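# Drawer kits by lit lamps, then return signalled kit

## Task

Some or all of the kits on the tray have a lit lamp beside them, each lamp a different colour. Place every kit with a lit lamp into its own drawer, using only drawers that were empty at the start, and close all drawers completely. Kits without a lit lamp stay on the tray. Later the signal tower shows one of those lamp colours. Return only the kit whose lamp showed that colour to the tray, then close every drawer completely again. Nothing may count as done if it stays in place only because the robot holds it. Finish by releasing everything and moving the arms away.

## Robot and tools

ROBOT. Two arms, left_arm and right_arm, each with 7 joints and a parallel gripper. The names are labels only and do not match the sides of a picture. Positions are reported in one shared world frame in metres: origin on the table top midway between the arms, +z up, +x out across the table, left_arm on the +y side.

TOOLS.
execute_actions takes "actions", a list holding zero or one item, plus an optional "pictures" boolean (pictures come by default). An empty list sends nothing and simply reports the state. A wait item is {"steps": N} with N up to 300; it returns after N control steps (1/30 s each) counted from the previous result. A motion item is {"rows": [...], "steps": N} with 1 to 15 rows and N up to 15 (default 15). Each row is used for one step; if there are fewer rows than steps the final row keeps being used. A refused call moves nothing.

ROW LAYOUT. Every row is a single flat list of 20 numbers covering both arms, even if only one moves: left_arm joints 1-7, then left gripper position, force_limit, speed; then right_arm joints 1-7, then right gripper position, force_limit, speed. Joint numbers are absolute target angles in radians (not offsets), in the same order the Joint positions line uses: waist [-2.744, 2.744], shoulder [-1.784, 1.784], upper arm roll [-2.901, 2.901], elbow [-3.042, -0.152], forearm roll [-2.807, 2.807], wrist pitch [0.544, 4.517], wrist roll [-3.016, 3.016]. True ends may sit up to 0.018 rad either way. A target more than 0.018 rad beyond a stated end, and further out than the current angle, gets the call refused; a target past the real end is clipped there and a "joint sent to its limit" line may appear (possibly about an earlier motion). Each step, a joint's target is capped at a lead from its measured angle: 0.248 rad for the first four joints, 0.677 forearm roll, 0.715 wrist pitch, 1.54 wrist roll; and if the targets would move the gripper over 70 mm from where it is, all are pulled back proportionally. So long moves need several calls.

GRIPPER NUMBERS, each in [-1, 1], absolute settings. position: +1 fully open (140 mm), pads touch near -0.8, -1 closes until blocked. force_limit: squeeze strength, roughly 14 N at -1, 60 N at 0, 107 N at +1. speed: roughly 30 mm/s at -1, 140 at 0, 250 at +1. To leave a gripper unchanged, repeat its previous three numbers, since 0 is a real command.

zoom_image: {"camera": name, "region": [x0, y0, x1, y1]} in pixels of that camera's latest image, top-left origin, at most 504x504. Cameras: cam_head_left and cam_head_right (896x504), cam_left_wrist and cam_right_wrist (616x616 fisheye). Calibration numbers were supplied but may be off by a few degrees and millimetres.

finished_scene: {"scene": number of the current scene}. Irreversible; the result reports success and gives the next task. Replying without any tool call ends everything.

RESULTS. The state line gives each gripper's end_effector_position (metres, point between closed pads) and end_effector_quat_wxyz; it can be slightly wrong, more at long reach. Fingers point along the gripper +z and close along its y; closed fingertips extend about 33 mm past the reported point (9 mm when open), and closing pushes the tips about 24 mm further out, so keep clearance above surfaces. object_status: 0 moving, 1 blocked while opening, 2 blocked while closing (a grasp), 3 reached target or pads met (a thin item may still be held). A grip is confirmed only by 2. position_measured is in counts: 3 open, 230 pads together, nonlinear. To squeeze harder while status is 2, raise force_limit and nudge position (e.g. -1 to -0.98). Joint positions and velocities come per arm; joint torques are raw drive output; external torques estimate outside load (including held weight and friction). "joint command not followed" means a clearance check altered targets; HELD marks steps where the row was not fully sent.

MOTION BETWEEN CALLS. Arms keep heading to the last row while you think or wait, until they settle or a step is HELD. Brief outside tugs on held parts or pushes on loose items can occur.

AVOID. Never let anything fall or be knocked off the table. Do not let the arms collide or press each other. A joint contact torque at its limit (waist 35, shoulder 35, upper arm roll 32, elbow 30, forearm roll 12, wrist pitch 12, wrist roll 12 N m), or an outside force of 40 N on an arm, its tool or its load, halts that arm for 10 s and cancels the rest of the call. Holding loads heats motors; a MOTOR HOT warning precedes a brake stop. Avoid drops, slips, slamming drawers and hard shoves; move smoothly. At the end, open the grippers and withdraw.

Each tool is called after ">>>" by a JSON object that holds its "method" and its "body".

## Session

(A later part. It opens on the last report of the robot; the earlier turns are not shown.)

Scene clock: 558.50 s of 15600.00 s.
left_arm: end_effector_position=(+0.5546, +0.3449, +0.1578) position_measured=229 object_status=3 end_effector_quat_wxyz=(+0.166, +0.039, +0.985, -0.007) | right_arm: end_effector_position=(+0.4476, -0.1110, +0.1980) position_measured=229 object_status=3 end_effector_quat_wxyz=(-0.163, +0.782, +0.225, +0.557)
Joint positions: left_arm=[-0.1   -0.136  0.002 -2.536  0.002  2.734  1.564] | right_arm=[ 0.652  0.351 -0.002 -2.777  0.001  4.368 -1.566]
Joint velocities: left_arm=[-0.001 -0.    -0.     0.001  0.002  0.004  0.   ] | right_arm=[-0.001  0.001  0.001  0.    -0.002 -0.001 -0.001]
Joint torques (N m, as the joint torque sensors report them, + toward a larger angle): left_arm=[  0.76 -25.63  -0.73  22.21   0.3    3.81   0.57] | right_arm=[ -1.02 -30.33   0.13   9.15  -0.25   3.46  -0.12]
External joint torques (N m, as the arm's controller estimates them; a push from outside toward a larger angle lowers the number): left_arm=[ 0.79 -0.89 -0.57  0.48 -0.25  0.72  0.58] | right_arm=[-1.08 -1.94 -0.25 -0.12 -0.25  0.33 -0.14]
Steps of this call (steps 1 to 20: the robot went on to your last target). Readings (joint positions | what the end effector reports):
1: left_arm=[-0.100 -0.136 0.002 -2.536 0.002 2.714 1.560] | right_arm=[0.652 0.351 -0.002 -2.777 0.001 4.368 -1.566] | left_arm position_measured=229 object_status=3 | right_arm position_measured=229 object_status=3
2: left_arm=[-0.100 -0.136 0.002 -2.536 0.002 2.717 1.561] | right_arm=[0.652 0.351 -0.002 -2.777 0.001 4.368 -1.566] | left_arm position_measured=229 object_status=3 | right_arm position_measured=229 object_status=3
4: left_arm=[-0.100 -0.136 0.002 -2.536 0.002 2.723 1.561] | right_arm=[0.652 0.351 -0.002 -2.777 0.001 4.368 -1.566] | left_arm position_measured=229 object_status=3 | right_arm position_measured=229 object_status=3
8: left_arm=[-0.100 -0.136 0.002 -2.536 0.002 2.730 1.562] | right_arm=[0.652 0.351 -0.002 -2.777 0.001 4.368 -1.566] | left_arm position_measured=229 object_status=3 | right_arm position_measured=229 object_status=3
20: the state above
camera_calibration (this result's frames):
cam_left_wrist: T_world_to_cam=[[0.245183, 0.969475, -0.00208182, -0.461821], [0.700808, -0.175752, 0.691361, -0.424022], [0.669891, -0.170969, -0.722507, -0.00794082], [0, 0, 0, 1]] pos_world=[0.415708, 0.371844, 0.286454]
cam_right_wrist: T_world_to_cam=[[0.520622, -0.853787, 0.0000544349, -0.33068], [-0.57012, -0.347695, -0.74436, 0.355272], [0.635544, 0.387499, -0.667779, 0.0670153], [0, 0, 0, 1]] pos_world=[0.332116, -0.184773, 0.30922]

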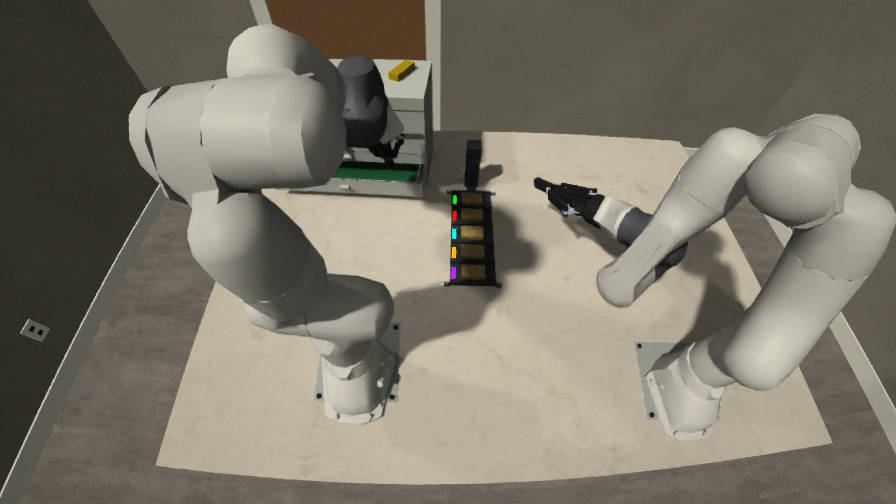

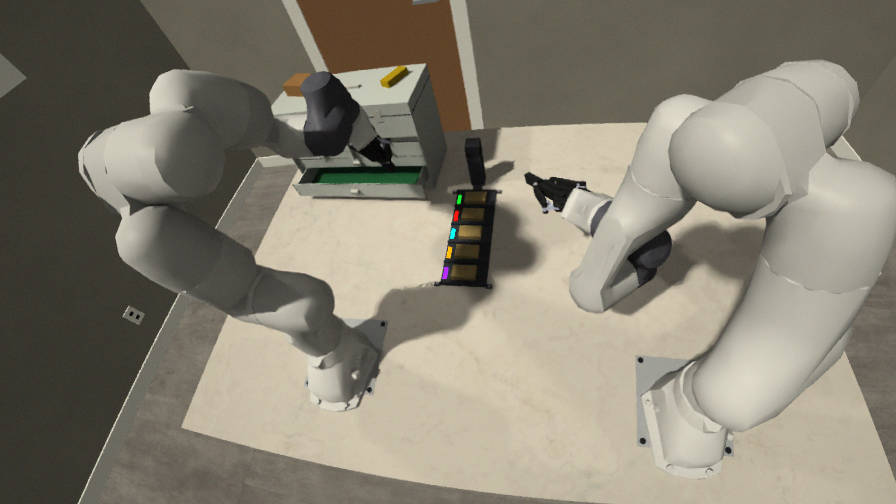

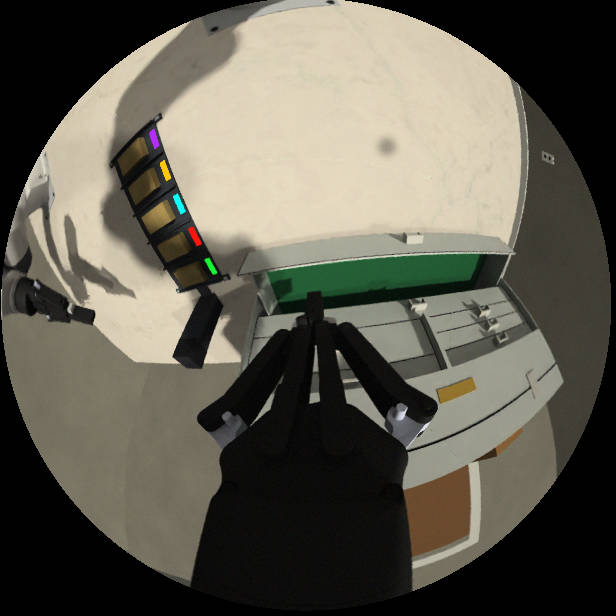

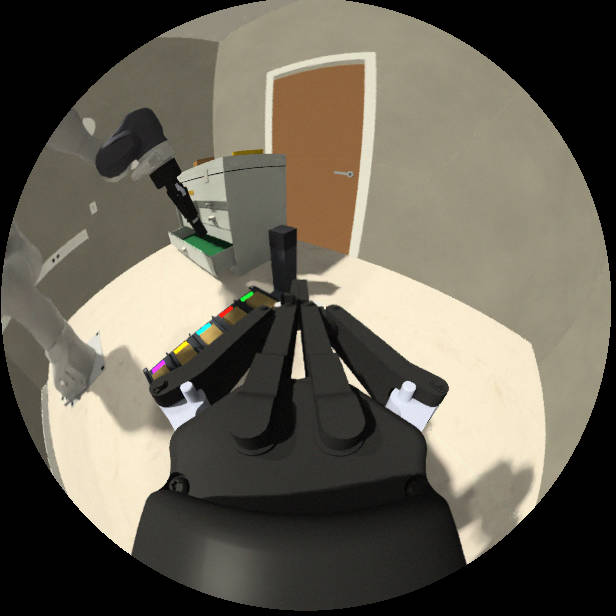

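>>> {"method": "execute_actions", "body": {"actions": [{"rows":[[-0.098,-0.138,0,-2.5355,0,2.80,1.571,-0.8,0,0, 0.65,0.35,0,-2.778,0,4.37,-1.571,-0.8,0,0],[-0.098,-0.138,0,-2.5355,0,2.80,1.571,-0.8,0,0, 0.65,0.35,0,-2.778,0,4.37,-1.571,-0.8,0,0],[-0.098,-0.138,0,-2.5355,0,2.80,1.571,-0.8,0,0, 0.65,0.35,0,-2.778,0,4.37,-1.571,-0.8,0,0],[-0.098,-0.10,0,-2.545,0,2.85,1.571,-0.8,0,0, 0.65,0.35,0,-2.778,0,4.37,-1.571,-0.8,0,0],[-0.098,-0.10,0,-2.545,0,2.85,1.571,-0.8,0,0, 0.65,0.35,0,-2.778,0,4.37,-1.571,-0.8,0,0],[-0.098,-0.10,0,-2.545,0,2.85,1.571,-0.8,0,0, 0.65,0.35,0,-2.778,0,4.37,-1.571,-0.8,0,0],[-0.098,-0.065,0,-2.554,0,2.90,1.571,-0.8,0,0, 0.65,0.35,0,-2.778,0,4.37,-1.571,-0.8,0,0],[-0.098,-0.065,0,-2.554,0,2.90,1.571,-0.8,0,0, 0.65,0.35,0,-2.778,0,4.37,-1.571,-0.8,0,0],[-0.098,-0.065,0,-2.554,0,2.90,1.571,-0.8,0,0, 0.65,0.35,0,-2.778,0,4.37,-1.571,-0.8,0,0],[-0.098,-0.03,0,-2.564,0,2.94,1.571,-0.8,0,0, 0.65,0.35,0,-2.778,0,4.37,-1.571,-0.8,0,0],[-0.098,-0.03,0,-2.564,0,2.94,1.571,-0.8,0,0, 0.65,0.35,0,-2.778,0,4.37,-1.571,-0.8,0,0],[-0.098,-0.03,0,-2.564,0,2.94,1.571,-0.8,0,0, 0.65,0.35,0,-2.778,0,4.37,-1.571,-0.8,0,0],[-0.098,0.0083,0,-2.5731,0,2.94,1.571,-0.8,0,0, 0.65,0.35,0,-2.778,0,4.37,-1.571,-0.8,0,0]],"steps":15}], "pictures": false}}

>>> {"method": "execute_actions", "body": {"actions": [{"steps":10}], "pictures": false}}

>>> {"method": "execute_actions", "body": {"actions": [{"rows":[[-0.098,-0.038,0,-2.632,0,2.94,1.571,-0.8,0,0, 0.65,0.35,0,-2.778,0,4.37,-1.571,-0.8,0,0],[-0.098,-0.038,0,-2.632,0,2.94,1.571,-0.8,0,0, 0.65,0.35,0,-2.778,0,4.37,-1.571,-0.8,0,0],[-0.098,-0.038,0,-2.632,0,2.94,1.571,-0.8,0,0, 0.65,0.35,0,-2.778,0,4.37,-1.571,-0.8,0,0],[-0.098,-0.038,0,-2.632,0,2.94,1.571,-0.8,0,0, 0.65,0.35,0,-2.778,0,4.37,-1.571,-0.8,0,0],[-0.098,-0.0858,0,-2.6917,0,2.9475,1.571,-0.8,0,0, 0.65,0.35,0,-2.778,0,4.37,-1.571,-0.8,0,0],[-0.098,-0.0858,0,-2.6917,0,2.9475,1.571,-0.8,0,0, 0.65,0.35,0,-2.778,0,4.37,-1.571,-0.8,0,0],[-0.098,-0.0858,0,-2.6917,0,2.9475,1.571,-0.8,0,0, 0.65,0.35,0,-2.778,0,4.37,-1.571,-0.8,0,0],[-0.098,-0.0858,0,-2.6917,0,2.9475,1.571,-0.8,0,0, 0.65,0.35,0,-2.778,0,4.37,-1.571,-0.8,0,0],[-0.098,-0.136,0,-2.75,0,2.955,1.571,-0.8,0,0, 0.65,0.35,0,-2.778,0,4.37,-1.571,-0.8,0,0],[-0.098,-0.136,0,-2.75,0,2.955,1.571,-0.8,0,0, 0.65,0.35,0,-2.778,0,4.37,-1.571,-0.8,0,0],[-0.098,-0.136,0,-2.75,0,2.955,1.571,-0.8,0,0, 0.65,0.35,0,-2.778,0,4.37,-1.571,-0.8,0,0],[-0.098,-0.136,0,-2.75,0,2.955,1.571,-0.8,0,0, 0.65,0.35,0,-2.778,0,4.37,-1.571,-0.8,0,0],[-0.098,-0.187,0,-2.8075,0,2.962,1.571,-0.8,0,0, 0.65,0.35,0,-2.778,0,4.37,-1.571,-0.8,0,0]],"steps":15}], "pictures": false}}

>>> {"method": "execute_actions", "body": {"actions": [{"steps":15}]}}

Scene clock: 595.77 s of 15600.00 s.
left_arm: end_effector_position=(+0.5593, +0.3445, +0.1050) position_measured=229 object_status=3 end_effector_quat_wxyz=(+0.173, +0.039, +0.984, -0.007) | right_arm: end_effector_position=(+0.4476, -0.1110, +0.1980) position_measured=229 object_status=3 end_effector_quat_wxyz=(-0.163, +0.782, +0.225, +0.557)
Joint positions: left_arm=[-0.1   -0.009  0.002 -2.568  0.002  2.907  1.564] | right_arm=[ 0.652  0.351 -0.002 -2.777  0.001  4.368 -1.566]
Joint velocities: left_arm=[ 0.001  0.282 -0.002 -0.111  0.001  0.147  0.001] | right_arm=[-0.    -0.    -0.001  0.001  0.002 -0.     0.   ]
Joint torques (N m, as the joint torque sensors report them, + toward a larger angle): left_arm=[  0.71 -30.47  -1.92  21.15   0.2    4.6    0.46] | right_arm=[ -1.19 -30.58   0.41   8.72  -0.26   3.35  -0.11]
External joint torques (N m, as the arm's controller estimates them; a push from outside toward a larger angle lowers the number): left_arm=[ 0.69  2.11 -1.93 -1.5  -0.24  0.89  0.47] | right_arm=[-1.18 -2.12  0.1  -0.61 -0.28  0.21 -0.14]
Steps of this call (steps 1 to 15: the robot went on to your last target; steps 16 to 90: nothing new was sent; then 33.77 s passed at rest; steps 91 to 105: all 15 steps of this action). Readings (joint positions | what the end effector reports):
91: left_arm=[-0.100 -0.136 0.002 -2.537 0.002 2.744 1.564] | right_arm=[0.652 0.351 -0.002 -2.777 0.001 4.368 -1.566] | left_arm position_measured=229 object_status=3 | right_arm position_measured=229 object_status=3
92: left_arm=[-0.100 -0.136 0.002 -2.537 0.002 2.754 1.564] | right_arm=[0.652 0.351 -0.002 -2.777 0.001 4.368 -1.566] | left_arm position_measured=229 object_status=3 | right_arm position_measured=229 object_status=3
94: left_arm=[-0.100 -0.131 0.002 -2.537 0.002 2.777 1.564] | right_arm=[0.652 0.351 -0.002 -2.777 0.001 4.368 -1.566] | left_arm position_measured=229 object_status=3 | right_arm position_measured=229 object_status=3
98: left_arm=[-0.100 -0.092 0.002 -2.544 0.002 2.832 1.564] | right_arm=[0.652 0.351 -0.002 -2.777 0.001 4.368 -1.566] | left_arm position_measured=229 object_status=3 | right_arm position_measured=229 object_status=3
105: the state above

Scene clock: 596.10 s of 15600.00 s.
left_arm: end_effector_position=(+0.5588, +0.3445, +0.0980) position_measured=229 object_status=3 end_effector_quat_wxyz=(+0.174, +0.039, +0.984, -0.008) | right_arm: end_effector_position=(+0.4476, -0.1110, +0.1980) position_measured=229 object_status=3 end_effector_quat_wxyz=(-0.163, +0.782, +0.225, +0.557)
Joint positions: left_arm=[-0.1    0.007  0.002 -2.574  0.002  2.931  1.564] | right_arm=[ 0.652  0.351 -0.002 -2.777  0.001  4.368 -1.566]
Joint velocities: left_arm=[ 0.002  0.     0.    -0.    -0.     0.027  0.   ] | right_arm=[-0.001  0.     0.001  0.001 -0.     0.001  0.001]
Joint torques (N m, as the joint torque sensors report them, + toward a larger angle): left_arm=[  0.87 -26.76  -1.48  19.92   0.22   3.97   0.43] | right_arm=[ -1.03 -30.31   0.33   9.17  -0.23   3.42  -0.15]
External joint torques (N m, as the arm's controller estimates them; a push from outside toward a larger angle lowers the number): left_arm=[ 0.79  0.53 -1.57  0.62 -0.21  0.87  0.44] | right_arm=[-1.04 -1.88  0.   -0.12 -0.24  0.28 -0.18]
Steps of this call (steps 1 to 10: the robot went on to your last target). Readings (joint positions | what the end effector reports):
1: left_arm=[-0.100 -0.001 0.002 -2.571 0.002 2.912 1.564] | right_arm=[0.652 0.351 -0.002 -2.777 0.001 4.368 -1.566] | left_arm position_measured=229 object_status=3 | right_arm position_measured=229 object_status=3
2: left_arm=[-0.100 0.004 0.002 -2.573 0.002 2.915 1.564] | right_arm=[0.652 0.351 -0.002 -2.777 0.001 4.368 -1.566] | left_arm position_measured=229 object_status=3 | right_arm position_measured=229 object_status=3
4: left_arm=[-0.100 0.007 0.002 -2.574 0.002 2.921 1.564] | right_arm=[0.652 0.351 -0.002 -2.777 0.001 4.368 -1.566] | left_arm position_measured=229 object_status=3 | right_arm position_measured=229 object_status=3
8: left_arm=[-0.100 0.007 0.002 -2.574 0.002 2.929 1.564] | right_arm=[0.652 0.351 -0.002 -2.777 0.001 4.368 -1.566] | left_arm position_measured=229 object_status=3 | right_arm position_measured=229 object_status=3
10: the state above

Scene clock: 596.60 s of 15600.00 s.
left_arm: end_effector_position=(+0.4936, +0.3493, +0.0997) position_measured=229 object_status=3 end_effector_quat_wxyz=(+0.173, +0.040, +0.984, -0.008) | right_arm: end_effector_position=(+0.4476, -0.1110, +0.1980) position_measured=229 object_status=3 end_effector_quat_wxyz=(-0.163, +0.782, +0.225, +0.557)
Joint positions: left_arm=[-0.1   -0.169  0.001 -2.78   0.002  2.96   1.564] | right_arm=[ 0.652  0.351 -0.002 -2.777  0.001  4.368 -1.566]
Joint velocities: left_arm=[ 0.001 -0.285 -0.001 -0.314 -0.     0.035  0.002] | right_arm=[-0.    -0.001 -0.001 -0.     0.     0.001 -0.001]
Joint torques (N m, as the joint torque sensors report them, + toward a larger angle): left_arm=[ -0.24 -17.72  -0.73  16.99   0.14   2.73   0.4 ] | right_arm=[ -0.59 -30.65   0.33   8.95  -0.24   3.46  -0.1 ]
External joint torques (N m, as the arm's controller estimates them; a push from outside toward a larger angle lowers the number): left_arm=[-0.09  0.7  -0.46 -4.36 -0.39 -0.56  0.41] | right_arm=[-0.53 -2.16  0.06 -0.4  -0.26  0.31 -0.13]
Steps of this call (steps 1 to 15: all 15 steps of this action). Readings (joint positions | what the end effector reports):
1: left_arm=[-0.100 -0.003 0.002 -2.587 0.002 2.933 1.564] | right_arm=[0.652 0.351 -0.002 -2.777 0.001 4.368 -1.566] | left_arm position_measured=229 object_status=3 | right_arm position_measured=229 object_status=3
2: left_arm=[-0.100 -0.015 0.002 -2.602 0.002 2.934 1.564] | right_arm=[0.652 0.351 -0.002 -2.777 0.001 4.368 -1.566] | left_arm position_measured=229 object_status=3 | right_arm position_measured=229 object_status=3
4: left_arm=[-0.100 -0.028 0.002 -2.617 0.002 2.937 1.564] | right_arm=[0.652 0.351 -0.002 -2.777 0.001 4.368 -1.566] | left_arm position_measured=229 object_status=3 | right_arm position_measured=229 object_status=3
8: left_arm=[-0.100 -0.075 0.002 -2.673 0.002 2.945 1.564] | right_arm=[0.652 0.351 -0.002 -2.777 0.001 4.368 -1.566] | left_arm position_measured=229 object_status=3 | right_arm position_measured=229 object_status=3
15: the state above

Scene clock: 597.10 s of 15600.00 s.
left_arm: end_effector_position=(+0.4878, +0.3496, +0.1000) position_measured=229 object_status=3 end_effector_quat_wxyz=(+0.175, +0.040, +0.984, -0.008) | right_arm: end_effector_position=(+0.4476, -0.1110, +0.1980) position_measured=229 object_status=3 end_effector_quat_wxyz=(-0.163, +0.782, +0.225, +0.557)
Joint positions: left_arm=[-0.1   -0.187  0.    -2.801  0.002  2.967  1.564] | right_arm=[ 0.652  0.351 -0.002 -2.777  0.001  4.368 -1.566]
Joint velocities: left_arm=[ 0.    -0.001 -0.     0.    -0.     0.002 -0.   ] | right_arm=[ 0.001 -0.002  0.001  0.001  0.     0.001  0.   ]
Joint torques (N m, as the joint torque sensors report them, + toward a larger angle): left_arm=[  0.2  -19.77   0.14  14.45   0.2    2.41   0.4 ] | right_arm=[ -1.24 -30.39   0.21   8.92  -0.24   3.4   -0.16]
External joint torques (N m, as the arm's controller estimates them; a push from outside toward a larger angle lowers the number): left_arm=[ 0.2   0.38  0.31 -4.43 -0.22 -0.72  0.41] | right_arm=[-1.25 -1.92 -0.13 -0.38 -0.25  0.25 -0.18]
Steps of this call (steps 1 to 15: the robot went on to your last target). Readings (joint positions | what the end effector reports):
1: left_arm=[-0.100 -0.176 0.001 -2.788 0.002 2.961 1.564] | right_arm=[0.652 0.351 -0.002 -2.777 0.001 4.368 -1.566] | left_arm position_measured=229 object_status=3 | right_arm position_measured=229 object_status=3
2: left_arm=[-0.100 -0.180 0.001 -2.792 0.002 2.962 1.564] | right_arm=[0.652 0.351 -0.002 -2.777 0.001 4.368 -1.566] | left_arm position_measured=229 object_status=3 | right_arm position_measured=229 object_status=3
4: left_arm=[-0.100 -0.184 0.000 -2.797 0.002 2.964 1.564] | right_arm=[0.652 0.351 -0.002 -2.777 0.001 4.368 -1.566] | left_arm position_measured=229 object_status=3 | right_arm position_measured=229 object_status=3
8: left_arm=[-0.100 -0.186 0.000 -2.800 0.002 2.966 1.564] | right_arm=[0.652 0.351 -0.002 -2.777 0.001 4.368 -1.566] | left_arm position_measured=229 object_status=3 | right_arm position_measured=229 object_status=3
15: the state above
camera_calibration (this result's frames):
cam_left_wrist: T_world_to_cam=[[0.247626, 0.968855, 0.00105695, -0.451396], [0.687478, -0.176479, 0.704435, -0.330936], [0.682682, -0.17371, -0.709768, -0.0107029], [0, 0, 0, 1]] pos_world=[0.346596, 0.377075, 0.226003]
cam_right_wrist: T_world_to_cam=[[0.52062, -0.853789, 0.0000493354, -0.330679], [-0.570123, -0.34769, -0.744359, 0.355274], [0.635543, 0.3875, -0.667779, 0.067016], [0, 0, 0, 1]] pos_world=[0.332117, -0.184774, 0.30922]

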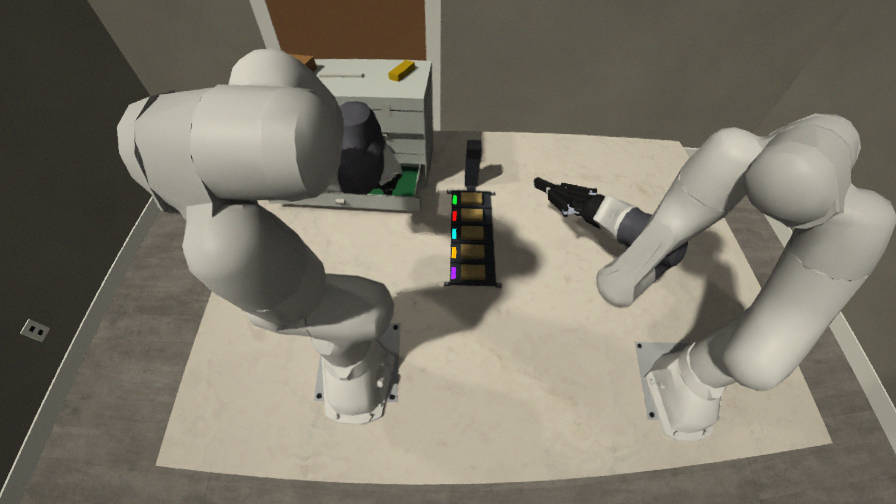

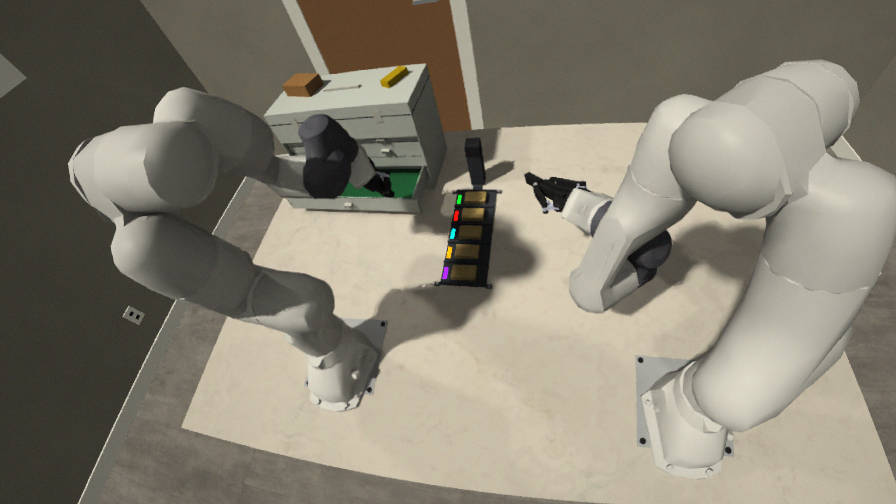

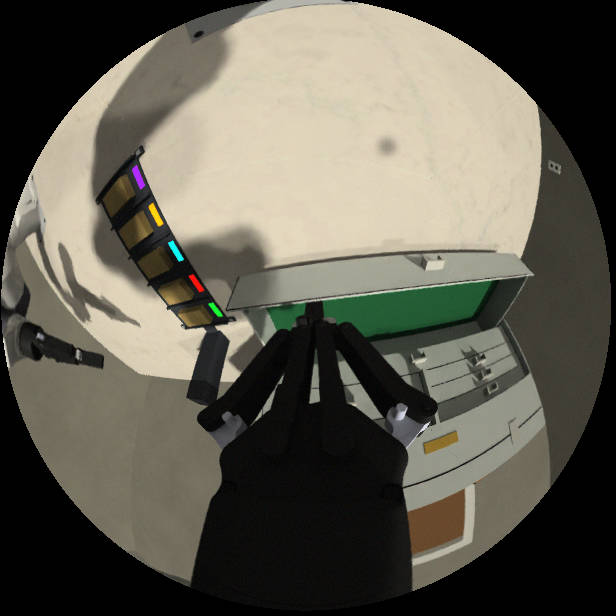

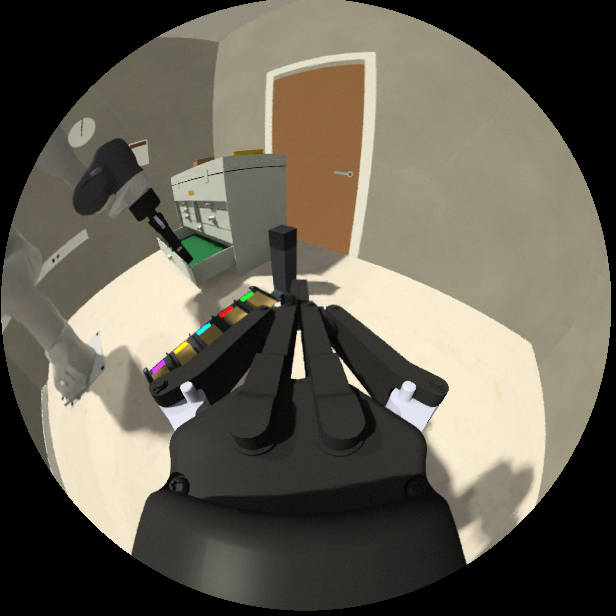

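>>> {"method": "execute_actions", "body": {"actions": [{"rows":[[-0.098,-0.45,0,-2.78,0,2.96,1.571,-0.8,0,0, 0.65,0.35,0,-2.778,0,4.37,-1.571,-0.8,0,0],[-0.098,-0.45,0,-2.78,0,2.96,1.571,-0.8,0,0, 0.65,0.35,0,-2.778,0,4.37,-1.571,-0.8,0,0],[-0.098,-0.45,0,-2.78,0,2.96,1.571,-0.8,0,0, 0.65,0.35,0,-2.778,0,4.37,-1.571,-0.8,0,0],[-0.098,-0.45,0,-2.78,0,2.96,1.571,-0.8,0,0, 0.65,0.35,0,-2.778,0,4.37,-1.571,-0.8,0,0],[-0.098,-0.45,0,-2.78,0,2.96,1.571,-0.8,0,0, 0.65,0.35,0,-2.778,0,4.37,-1.571,-0.8,0,0],[-0.098,-0.45,0,-2.78,0,2.96,1.571,-0.8,0,0, 0.65,0.35,0,-2.778,0,4.37,-1.571,-0.8,0,0],[-0.098,-0.45,0,-2.78,0,2.96,1.571,-0.8,0,0, 0.65,0.35,0,-2.778,0,4.37,-1.571,-0.8,0,0],[-0.098,-0.45,0,-2.78,0,2.96,1.571,-0.8,0,0, 0.65,0.35,0,-2.778,0,4.37,-1.571,-0.8,0,0],[-0.6,-0.55,0,-2.65,0,2.25,1.027,0.35,0,0, 0.65,0.35,0,-2.778,0,4.37,-1.571,-0.8,0,0]],"steps":15}], "pictures": false}}

>>> {"method": "execute_actions", "body": {"actions": [{"steps":25}], "pictures": false}}

>>> {"method": "execute_actions", "body": {"actions": [{"rows":[[-0.6,0.0935,0,-2.1397,0,2.237,1.027,0.35,0,0, 0.65,0.35,0,-2.778,0,4.37,-1.571,-0.8,0,0]],"steps":15}], "pictures": false}}

>>> {"method": "execute_actions", "body": {"actions": [{"steps":20}]}}

Scene clock: 633.00 s of 15600.00 s.
left_arm: end_effector_position=(+0.4920, +0.2400, +0.2538) position_measured=185 object_status=0 end_effector_quat_wxyz=(+0.232, +0.074, +0.968, -0.054) | right_arm: end_effector_position=(+0.4476, -0.1110, +0.1980) position_measured=229 object_status=3 end_effector_quat_wxyz=(-0.163, +0.782, +0.225, +0.557)
Joint positions: left_arm=[-0.321 -0.508  0.006 -2.692  0.     2.665  1.423] | right_arm=[ 0.652  0.351 -0.002 -2.777  0.001  4.368 -1.566]
Joint velocities: left_arm=[-0.977 -0.2   -0.055  0.214  0.001 -0.961 -0.526] | right_arm=[ 0.001 -0.001  0.001  0.001 -0.     0.    -0.001]
Joint torques (N m, as the joint torque sensors report them, + toward a larger angle): left_arm=[  0.98 -12.98   1.3   21.87   0.84   2.21  -0.36] | right_arm=[ -0.79 -30.54   0.38   9.1   -0.25   3.42  -0.14]
External joint torques (N m, as the arm's controller estimates them; a push from outside toward a larger angle lowers the number): left_arm=[-3.07 -1.45 -0.42  0.48  0.18 -0.84 -0.36] | right_arm=[-0.82 -2.09  0.02 -0.19 -0.26  0.28 -0.17]
Steps of this call (steps 1 to 15: the robot went on to your last target; steps 16 to 90: nothing new was sent; then 32.40 s passed at rest; steps 91 to 105: all 15 steps of this action). Readings (joint positions | what the end effector reports):
91: left_arm=[-0.100 -0.206 0.000 -2.805 0.002 2.964 1.564] | right_arm=[0.652 0.351 -0.002 -2.777 0.001 4.368 -1.566] | left_arm position_measured=229 object_status=3 | right_arm position_measured=229 object_status=3
92: left_arm=[-0.100 -0.240 0.000 -2.806 0.002 2.962 1.564] | right_arm=[0.652 0.351 -0.002 -2.777 0.001 4.368 -1.566] | left_arm position_measured=229 object_status=3 | right_arm position_measured=229 object_status=3
94: left_arm=[-0.100 -0.312 0.000 -2.798 0.002 2.962 1.564] | right_arm=[0.652 0.351 -0.002 -2.777 0.001 4.368 -1.566] | left_arm position_measured=229 object_status=3 | right_arm position_measured=229 object_status=3
98: left_arm=[-0.100 -0.427 0.000 -2.778 0.002 2.963 1.564] | right_arm=[0.652 0.351 -0.002 -2.777 0.001 4.368 -1.566] | left_arm position_measured=229 object_status=3 | right_arm position_measured=229 object_status=3
105: the state above

Scene clock: 633.83 s of 15600.00 s.
left_arm: end_effector_position=(+0.3556, +0.1618, +0.2205) position_measured=85 object_status=3 end_effector_quat_wxyz=(+0.067, +0.041, +0.996, -0.040) | right_arm: end_effector_position=(+0.4476, -0.1110, +0.1980) position_measured=229 object_status=3 end_effector_quat_wxyz=(-0.163, +0.782, +0.225, +0.557)
Joint positions: left_arm=[-0.597 -0.548 -0.003 -2.652  0.     2.259  1.067] | right_arm=[ 0.652  0.351 -0.002 -2.777  0.001  4.368 -1.566]
Joint velocities: left_arm=[-0.002  0.001  0.001  0.001 -0.001 -0.028 -0.11 ] | right_arm=[-0.001  0.001 -0.    -0.     0.    -0.001  0.001]
Joint torques (N m, as the joint torque sensors report them, + toward a larger angle): left_arm=[ -2.23 -14.15   2.01  24.41   0.88   2.2   -0.34] | right_arm=[ -0.6  -30.48   0.27   9.43  -0.26   3.39  -0.15]
External joint torques (N m, as the arm's controller estimates them; a push from outside toward a larger angle lowers the number): left_arm=[-2.22 -1.59  2.46  0.5   0.19 -0.57 -0.33] | right_arm=[-0.59 -2.16 -0.05  0.2  -0.28  0.27 -0.17]
Steps of this call (steps 1 to 25: the robot went on to your last target). Readings (joint positions | what the end effector reports):
1: left_arm=[-0.357 -0.514 0.005 -2.686 0.000 2.632 1.405] | right_arm=[0.652 0.351 -0.002 -2.777 0.001 4.368 -1.566] | left_arm position_measured=177 object_status=0 | right_arm position_measured=229 object_status=3
2: left_arm=[-0.392 -0.520 0.005 -2.680 0.000 2.601 1.387] | right_arm=[0.652 0.351 -0.002 -2.777 0.001 4.368 -1.566] | left_arm position_measured=170 object_status=0 | right_arm position_measured=229 object_status=3
4: left_arm=[-0.461 -0.529 0.003 -2.670 0.000 2.536 1.348] | right_arm=[0.652 0.351 -0.002 -2.777 0.001 4.368 -1.566] | left_arm position_measured=154 object_status=0 | right_arm position_measured=229 object_status=3
8: left_arm=[-0.567 -0.544 -0.001 -2.655 0.000 2.396 1.248] | right_arm=[0.652 0.351 -0.002 -2.777 0.001 4.368 -1.566] | left_arm position_measured=124 object_status=0 | right_arm position_measured=229 object_status=3
25: the state above

Scene clock: 634.33 s of 15600.00 s.
left_arm: end_effector_position=(+0.4680, +0.0871, +0.1443) position_measured=85 object_status=3 end_effector_quat_wxyz=(-0.003, +0.027, +1.000, +0.002) | right_arm: end_effector_position=(+0.4476, -0.1110, +0.1980) position_measured=229 object_status=3 end_effector_quat_wxyz=(-0.163, +0.782, +0.225, +0.557)
Joint positions: left_arm=[-0.597  0.097 -0.002 -2.15  -0.001  2.24   1.041] | right_arm=[ 0.652  0.351 -0.002 -2.777  0.001  4.368 -1.566]
Joint velocities: left_arm=[-0.001  0.     0.001  0.096  0.    -0.    -0.024] | right_arm=[-0.    -0.001 -0.001  0.001 -0.     0.    -0.002]
Joint torques (N m, as the joint torque sensors report them, + toward a larger angle): left_arm=[ -1.96 -36.3    1.56  23.74   1.06   2.08  -0.26] | right_arm=[ -1.12 -30.11   0.78   8.96  -0.23   3.44  -0.15]
External joint torques (N m, as the arm's controller estimates them; a push from outside toward a larger angle lowers the number): left_arm=[-1.95 -0.38  1.48  0.65  0.42 -0.5  -0.26] | right_arm=[-1.13 -1.62  0.45 -0.39 -0.25  0.3  -0.17]
Steps of this call (steps 1 to 15: all 15 steps of this action). Readings (joint positions | what the end effector reports):
1: left_arm=[-0.597 -0.499 -0.002 -2.600 -0.001 2.247 1.064] | right_arm=[0.652 0.351 -0.002 -2.777 0.001 4.368 -1.566] | left_arm position_measured=85 object_status=3 | right_arm position_measured=229 object_status=3
2: left_arm=[-0.597 -0.426 -0.002 -2.524 -0.001 2.247 1.061] | right_arm=[0.652 0.351 -0.002 -2.777 0.001 4.368 -1.566] | left_arm position_measured=85 object_status=3 | right_arm position_measured=229 object_status=3
4: left_arm=[-0.597 -0.286 -0.002 -2.378 -0.001 2.245 1.056] | right_arm=[0.652 0.351 -0.002 -2.777 0.001 4.368 -1.566] | left_arm position_measured=85 object_status=3 | right_arm position_measured=229 object_status=3
8: left_arm=[-0.597 -0.028 -0.002 -2.178 -0.001 2.248 1.049] | right_arm=[0.652 0.351 -0.002 -2.777 0.001 4.368 -1.566] | left_arm position_measured=85 object_status=3 | right_arm position_measured=229 object_status=3
15: the state above

Scene clock: 635.00 s of 15600.00 s.
left_arm: end_effector_position=(+0.4720, +0.0844, +0.1495) position_measured=85 object_status=3 end_effector_quat_wxyz=(+0.001, +0.024, +1.000, -0.001) | right_arm: end_effector_position=(+0.4476, -0.1110, +0.1980) position_measured=229 object_status=3 end_effector_quat_wxyz=(-0.163, +0.782, +0.225, +0.557)
Joint positions: left_arm=[-0.597  0.095 -0.002 -2.141 -0.001  2.24   1.035] | right_arm=[ 0.652  0.351 -0.002 -2.777  0.001  4.368 -1.566]
Joint velocities: left_arm=[ 0.001 -0.     0.     0.001 -0.003  0.    -0.002] | right_arm=[-0.     0.001 -0.001 -0.001 -0.    -0.     0.   ]
Joint torques (N m, as the joint torque sensors report them, + toward a larger angle): left_arm=[ -2.2  -35.07   1.75  22.84   1.09   2.14  -0.34] | right_arm=[ -0.98 -30.1   -0.03   8.91  -0.19   3.43  -0.07]
External joint torques (N m, as the arm's controller estimates them; a push from outside toward a larger angle lowers the number): left_arm=[-2.29 -1.31  1.59  0.1   0.47 -0.31 -0.34] | right_arm=[-1.01 -1.63 -0.38 -0.39 -0.19  0.29 -0.1 ]
Steps of this call (steps 1 to 15: the robot went on to your last target; steps 16 to 20: nothing new was sent). Readings (joint positions | what the end effector reports):
1: left_arm=[-0.597 0.097 -0.002 -2.147 -0.001 2.240 1.040] | right_arm=[0.652 0.351 -0.002 -2.777 0.001 4.368 -1.566] | left_arm position_measured=85 object_status=3 | right_arm position_measured=229 object_status=3
2: left_arm=[-0.597 0.096 -0.002 -2.145 -0.001 2.240 1.039] | right_arm=[0.652 0.351 -0.002 -2.777 0.001 4.368 -1.566] | left_arm position_measured=85 object_status=3 | right_arm position_measured=229 object_status=3
4: left_arm=[-0.597 0.095 -0.002 -2.142 -0.001 2.240 1.038] | right_arm=[0.652 0.351 -0.002 -2.777 0.001 4.368 -1.566] | left_arm position_measured=85 object_status=3 | right_arm position_measured=229 object_status=3
8: left_arm=[-0.597 0.095 -0.002 -2.141 -0.001 2.240 1.037] | right_arm=[0.652 0.351 -0.002 -2.777 0.001 4.368 -1.566] | left_arm position_measured=85 object_status=3 | right_arm position_measured=229 object_status=3
20: the state above
All arms were judged still, so your last target was given up. Only a new action makes them travel on or press farther. Fingers that are still opening or closing keep moving.
camera_calibration (this result's frames):
cam_left_wrist: T_world_to_cam=[[0.206402, 0.976748, -0.057973, -0.163014], [0.89161, -0.163345, 0.422316, -0.45711], [0.403027, -0.138856, -0.904593, 0.147303], [0, 0, 0, 1]] pos_world=[0.381843, 0.105011, 0.316844]
cam_right_wrist: T_world_to_cam=[[0.52062, -0.853789, 0.0000447948, -0.330678], [-0.570125, -0.347687, -0.74436, 0.355275], [0.635542, 0.387503, -0.667779, 0.0670168], [0, 0, 0, 1]] pos_world=[0.332117, -0.184774, 0.30922]

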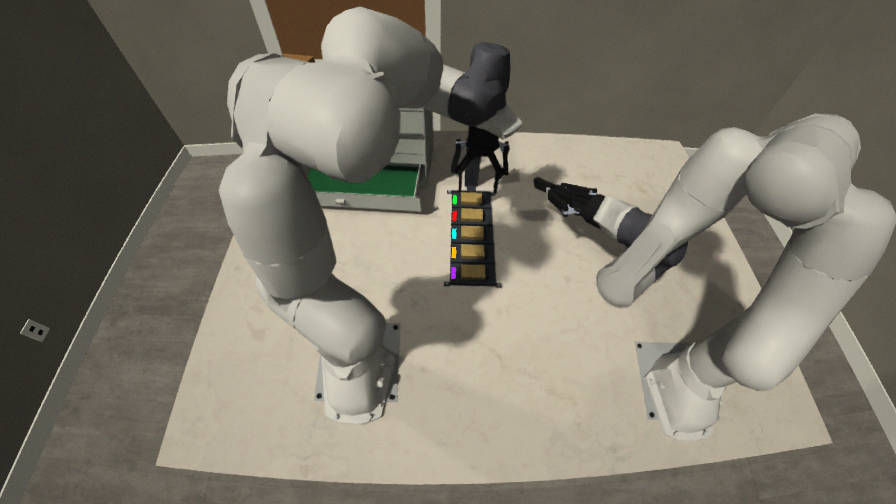

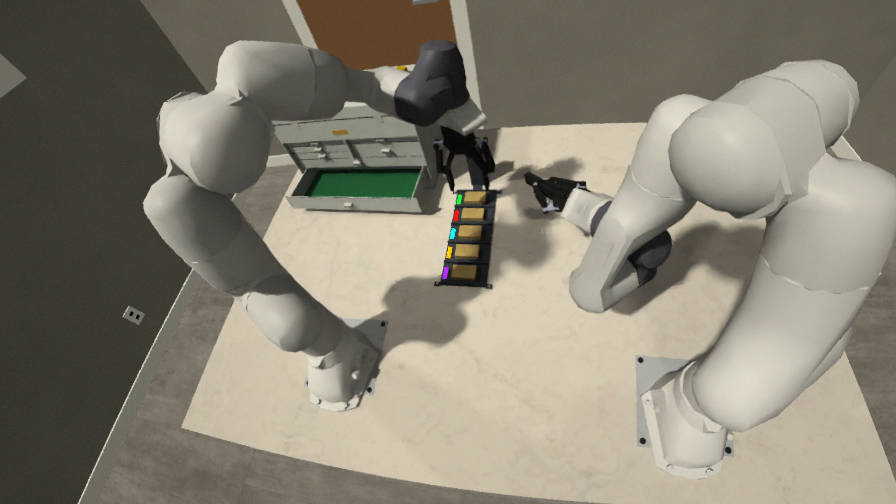

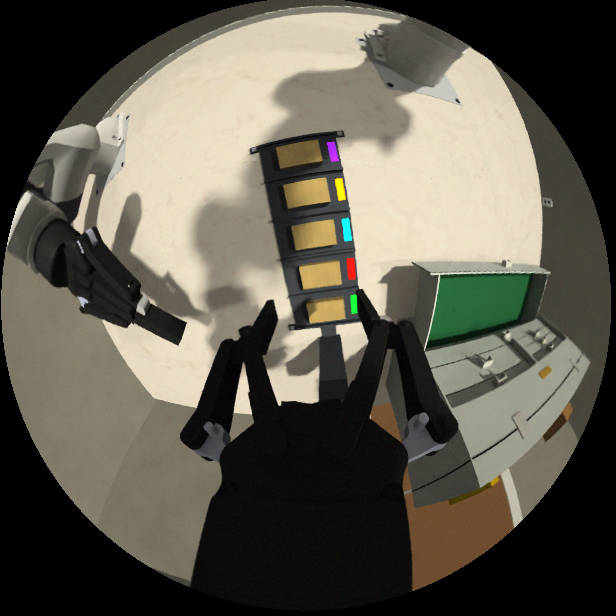

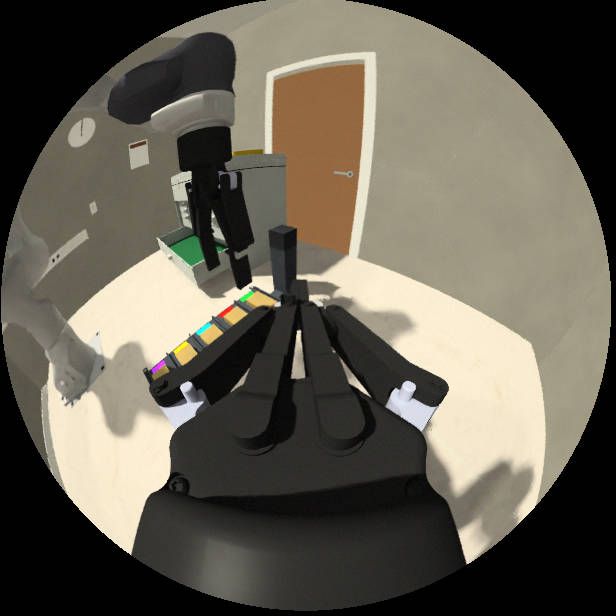

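>>> {"method": "execute_actions", "body": {"actions": [{"rows":[[-0.59,0.16,0,-2.19,0,2.40,1.02,0.35,0,0, 0.65,0.35,0,-2.778,0,4.37,-1.571,-0.8,0,0],[-0.59,0.16,0,-2.19,0,2.40,1.02,0.35,0,0, 0.65,0.35,0,-2.778,0,4.37,-1.571,-0.8,0,0],[-0.59,0.16,0,-2.19,0,2.40,1.02,0.35,0,0, 0.65,0.35,0,-2.778,0,4.37,-1.571,-0.8,0,0],[-0.59,0.16,0,-2.19,0,2.458,1.02,0.35,0,0, 0.65,0.35,0,-2.778,0,4.37,-1.571,-0.8,0,0],[-0.59,0.16,0,-2.19,0,2.458,1.02,0.35,0,0, 0.65,0.35,0,-2.778,0,4.37,-1.571,-0.8,0,0],[-0.59,0.16,0,-2.19,0,2.458,1.02,0.35,0,0, 0.65,0.35,0,-2.778,0,4.37,-1.571,-0.8,0,0],[-0.59,0.2215,0,-2.2323,0,2.458,1.02,0.35,0,0, 0.65,0.35,0,-2.778,0,4.37,-1.571,-0.8,0,0]],"steps":15}], "pictures": false}}

>>> {"method": "execute_actions", "body": {"actions": [{"steps":15}]}}

>>> {"method": "zoom_image", "body": {"camera": "cam_left_wrist", "region": [220, 200, 420, 360]}}

>>> {"method": "zoom_image", "body": {"camera": "cam_right_wrist", "region": [170, 240, 310, 350]}}

Scene clock: 665.37 s of 15600.00 s.
left_arm: end_effector_position=(+0.4606, +0.0949, +0.0571) position_measured=85 object_status=3 end_effector_quat_wxyz=(-0.008, +0.019, +1.000, +0.005) | right_arm: end_effector_position=(+0.4476, -0.1110, +0.1980) position_measured=229 object_status=3 end_effector_quat_wxyz=(-0.163, +0.782, +0.225, +0.557)
Joint positions: left_arm=[-0.593  0.224 -0.002 -2.234 -0.001  2.439  1.028] | right_arm=[ 0.652  0.351 -0.002 -2.777  0.001  4.368 -1.566]
Joint velocities: left_arm=[-0.    -0.002 -0.     0.002  0.001  0.093 -0.005] | right_arm=[-0.    -0.    -0.001 -0.    -0.001 -0.     0.001]
Joint torques (N m, as the joint torque sensors report them, + toward a larger angle): left_arm=[  1.71 -35.82   1.46  20.94   0.84   3.15  -0.18] | right_arm=[ -0.93 -30.5    0.32   8.61  -0.23   3.38  -0.18]
External joint torques (N m, as the arm's controller estimates them; a push from outside toward a larger angle lowers the number): left_arm=[ 1.66 -0.27  1.22  0.63  0.34  0.79 -0.19] | right_arm=[-0.9  -2.02  0.03 -0.68 -0.25  0.24 -0.21]
Steps of this call (steps 1 to 90: nothing new was sent; then 26.87 s passed at rest; steps 91 to 105: all 15 steps of this action). Readings (joint positions | what the end effector reports):
91: left_arm=[-0.597 0.101 -0.002 -2.147 -0.001 2.267 1.033] | right_arm=[0.652 0.351 -0.002 -2.777 0.001 4.368 -1.566] | left_arm position_measured=85 object_status=3 | right_arm position_measured=229 object_status=3
92: left_arm=[-0.596 0.115 -0.002 -2.157 -0.001 2.292 1.032] | right_arm=[0.652 0.351 -0.002 -2.777 0.001 4.368 -1.566] | left_arm position_measured=85 object_status=3 | right_arm position_measured=229 object_status=3
94: left_arm=[-0.594 0.143 -0.002 -2.177 -0.001 2.335 1.031] | right_arm=[0.652 0.351 -0.002 -2.777 0.001 4.368 -1.566] | left_arm position_measured=85 object_status=3 | right_arm position_measured=229 object_status=3
98: left_arm=[-0.593 0.181 -0.002 -2.203 -0.001 2.402 1.030] | right_arm=[0.652 0.351 -0.002 -2.777 0.001 4.368 -1.566] | left_arm position_measured=85 object_status=3 | right_arm position_measured=229 object_status=3
105: the state above

Scene clock: 665.87 s of 15600.00 s.
left_arm: end_effector_position=(+0.4646, +0.0923, +0.0586) position_measured=85 object_status=3 end_effector_quat_wxyz=(-0.002, +0.018, +1.000, +0.001) | right_arm: end_effector_position=(+0.4476, -0.1110, +0.1980) position_measured=229 object_status=3 end_effector_quat_wxyz=(-0.163, +0.782, +0.225, +0.557)
Joint positions: left_arm=[-0.593  0.223 -0.002 -2.234 -0.001  2.453  1.027] | right_arm=[ 0.652  0.351 -0.002 -2.777  0.001  4.368 -1.566]
Joint velocities: left_arm=[ 0.     0.     0.001 -0.    -0.001  0.006 -0.001] | right_arm=[-0.     0.001  0.001  0.     0.001 -0.    -0.002]
Joint torques (N m, as the joint torque sensors report them, + toward a larger angle): left_arm=[  1.17 -37.04   1.52  21.26   0.88   3.1   -0.22] | right_arm=[ -0.38 -30.36   0.14   8.97  -0.22   3.42  -0.14]
External joint torques (N m, as the arm's controller estimates them; a push from outside toward a larger angle lowers the number): left_arm=[ 1.08 -1.56  1.25  0.95  0.38  0.68 -0.22] | right_arm=[-0.39 -2.03 -0.2  -0.27 -0.24  0.3  -0.16]
Steps of this call (steps 1 to 15: the robot went on to your last target). Readings (joint positions | what the end effector reports):
1: left_arm=[-0.593 0.224 -0.002 -2.234 -0.001 2.441 1.028] | right_arm=[0.652 0.351 -0.002 -2.777 0.001 4.368 -1.566] | left_arm position_measured=85 object_status=3 | right_arm position_measured=229 object_status=3
2: left_arm=[-0.593 0.224 -0.002 -2.234 -0.001 2.444 1.028] | right_arm=[0.652 0.351 -0.002 -2.777 0.001 4.368 -1.566] | left_arm position_measured=85 object_status=3 | right_arm position_measured=229 object_status=3
4: left_arm=[-0.593 0.224 -0.002 -2.234 -0.001 2.447 1.028] | right_arm=[0.652 0.351 -0.002 -2.777 0.001 4.368 -1.566] | left_arm position_measured=85 object_status=3 | right_arm position_measured=229 object_status=3
8: left_arm=[-0.593 0.223 -0.002 -2.234 -0.001 2.451 1.027] | right_arm=[0.652 0.351 -0.002 -2.777 0.001 4.368 -1.566] | left_arm position_measured=85 object_status=3 | right_arm position_measured=229 object_status=3
15: the state above
camera_calibration (this result's frames):
cam_left_wrist: T_world_to_cam=[[0.194048, 0.979445, -0.0550771, -0.169129], [0.8964, -0.154228, 0.415549, -0.413522], [0.398513, -0.130008, -0.907902, 0.0706317], [0, 0, 0, 1]] pos_world=[0.375352, 0.111058, 0.22665]
cam_right_wrist: T_world_to_cam=[[0.520618, -0.85379, 0.0000428113, -0.330678], [-0.570126, -0.347685, -0.74436, 0.355276], [0.635542, 0.387503, -0.667779, 0.0670169], [0, 0, 0, 1]] pos_world=[0.332117, -0.184774, 0.30922]

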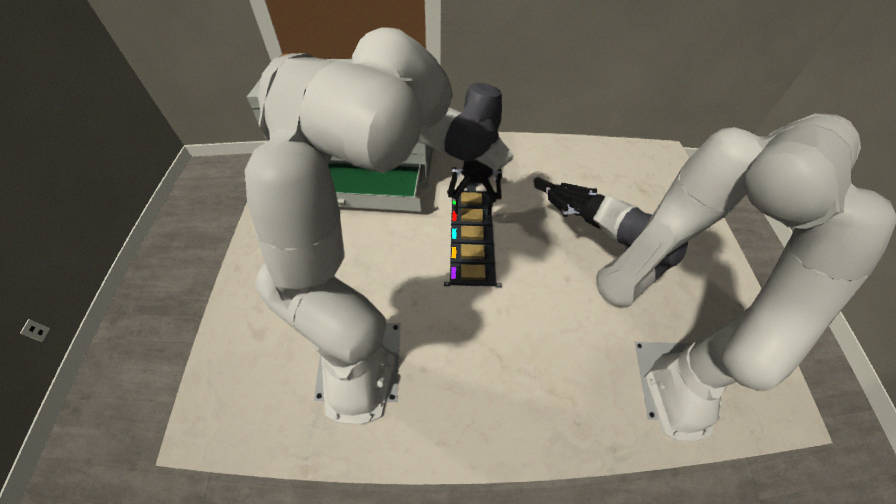

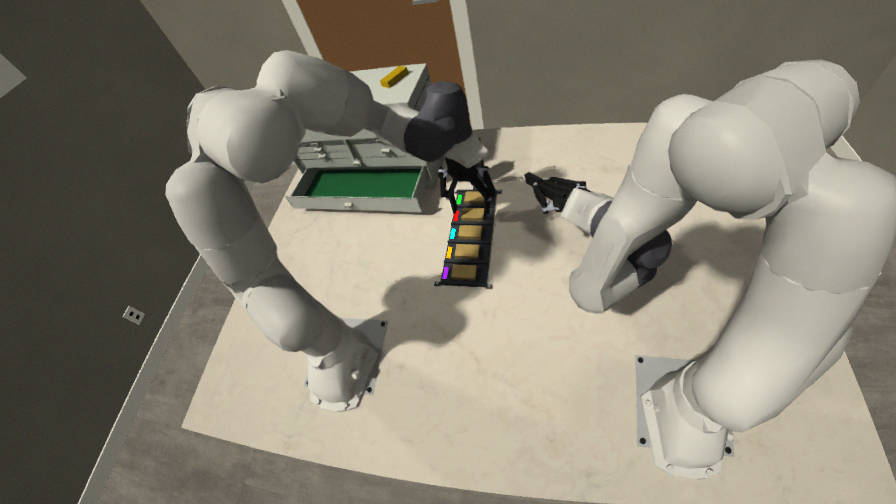

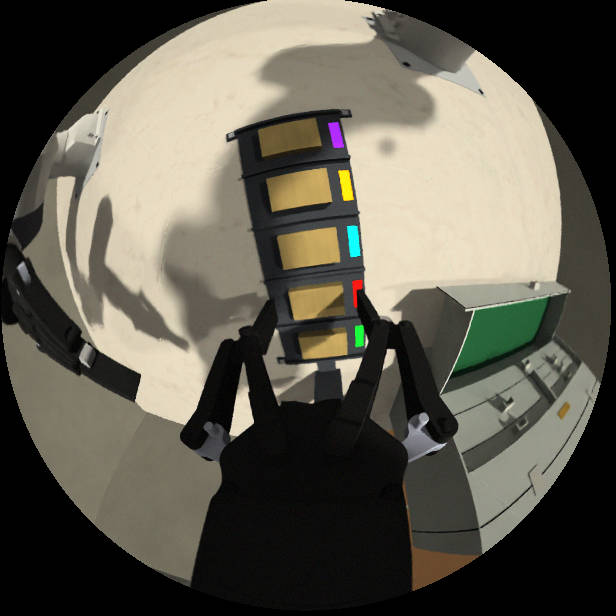

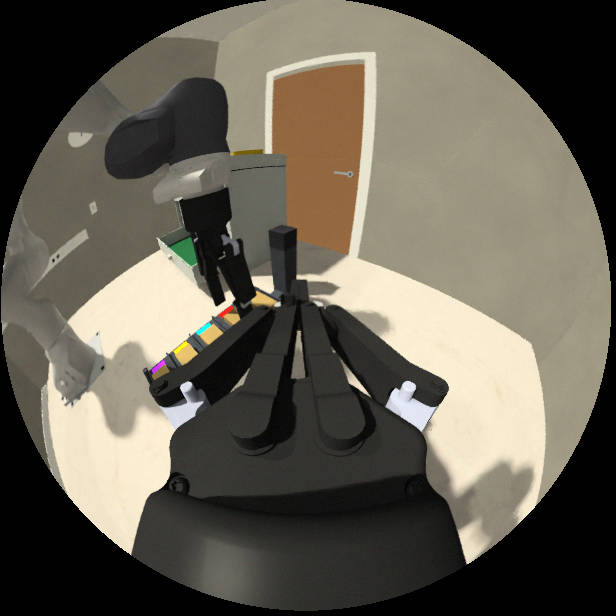

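Region (220, 200, 420, 360) of cam_left_wrist's 616x616 image, scaled by 2.520, with more detail than that image has; it fills the top 403 rows of this view, and the rest is white.

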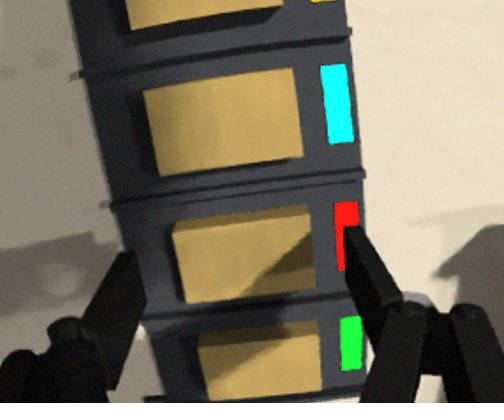

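Region (170, 240, 310, 350) of cam_right_wrist's 616x616 image, scaled by 3.600, with more detail than that image has; it fills the top 396 rows of this view, and the rest is white.

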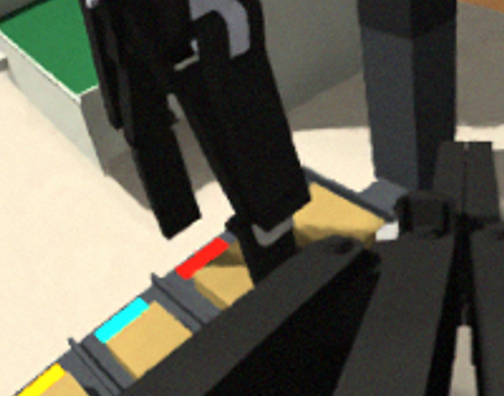

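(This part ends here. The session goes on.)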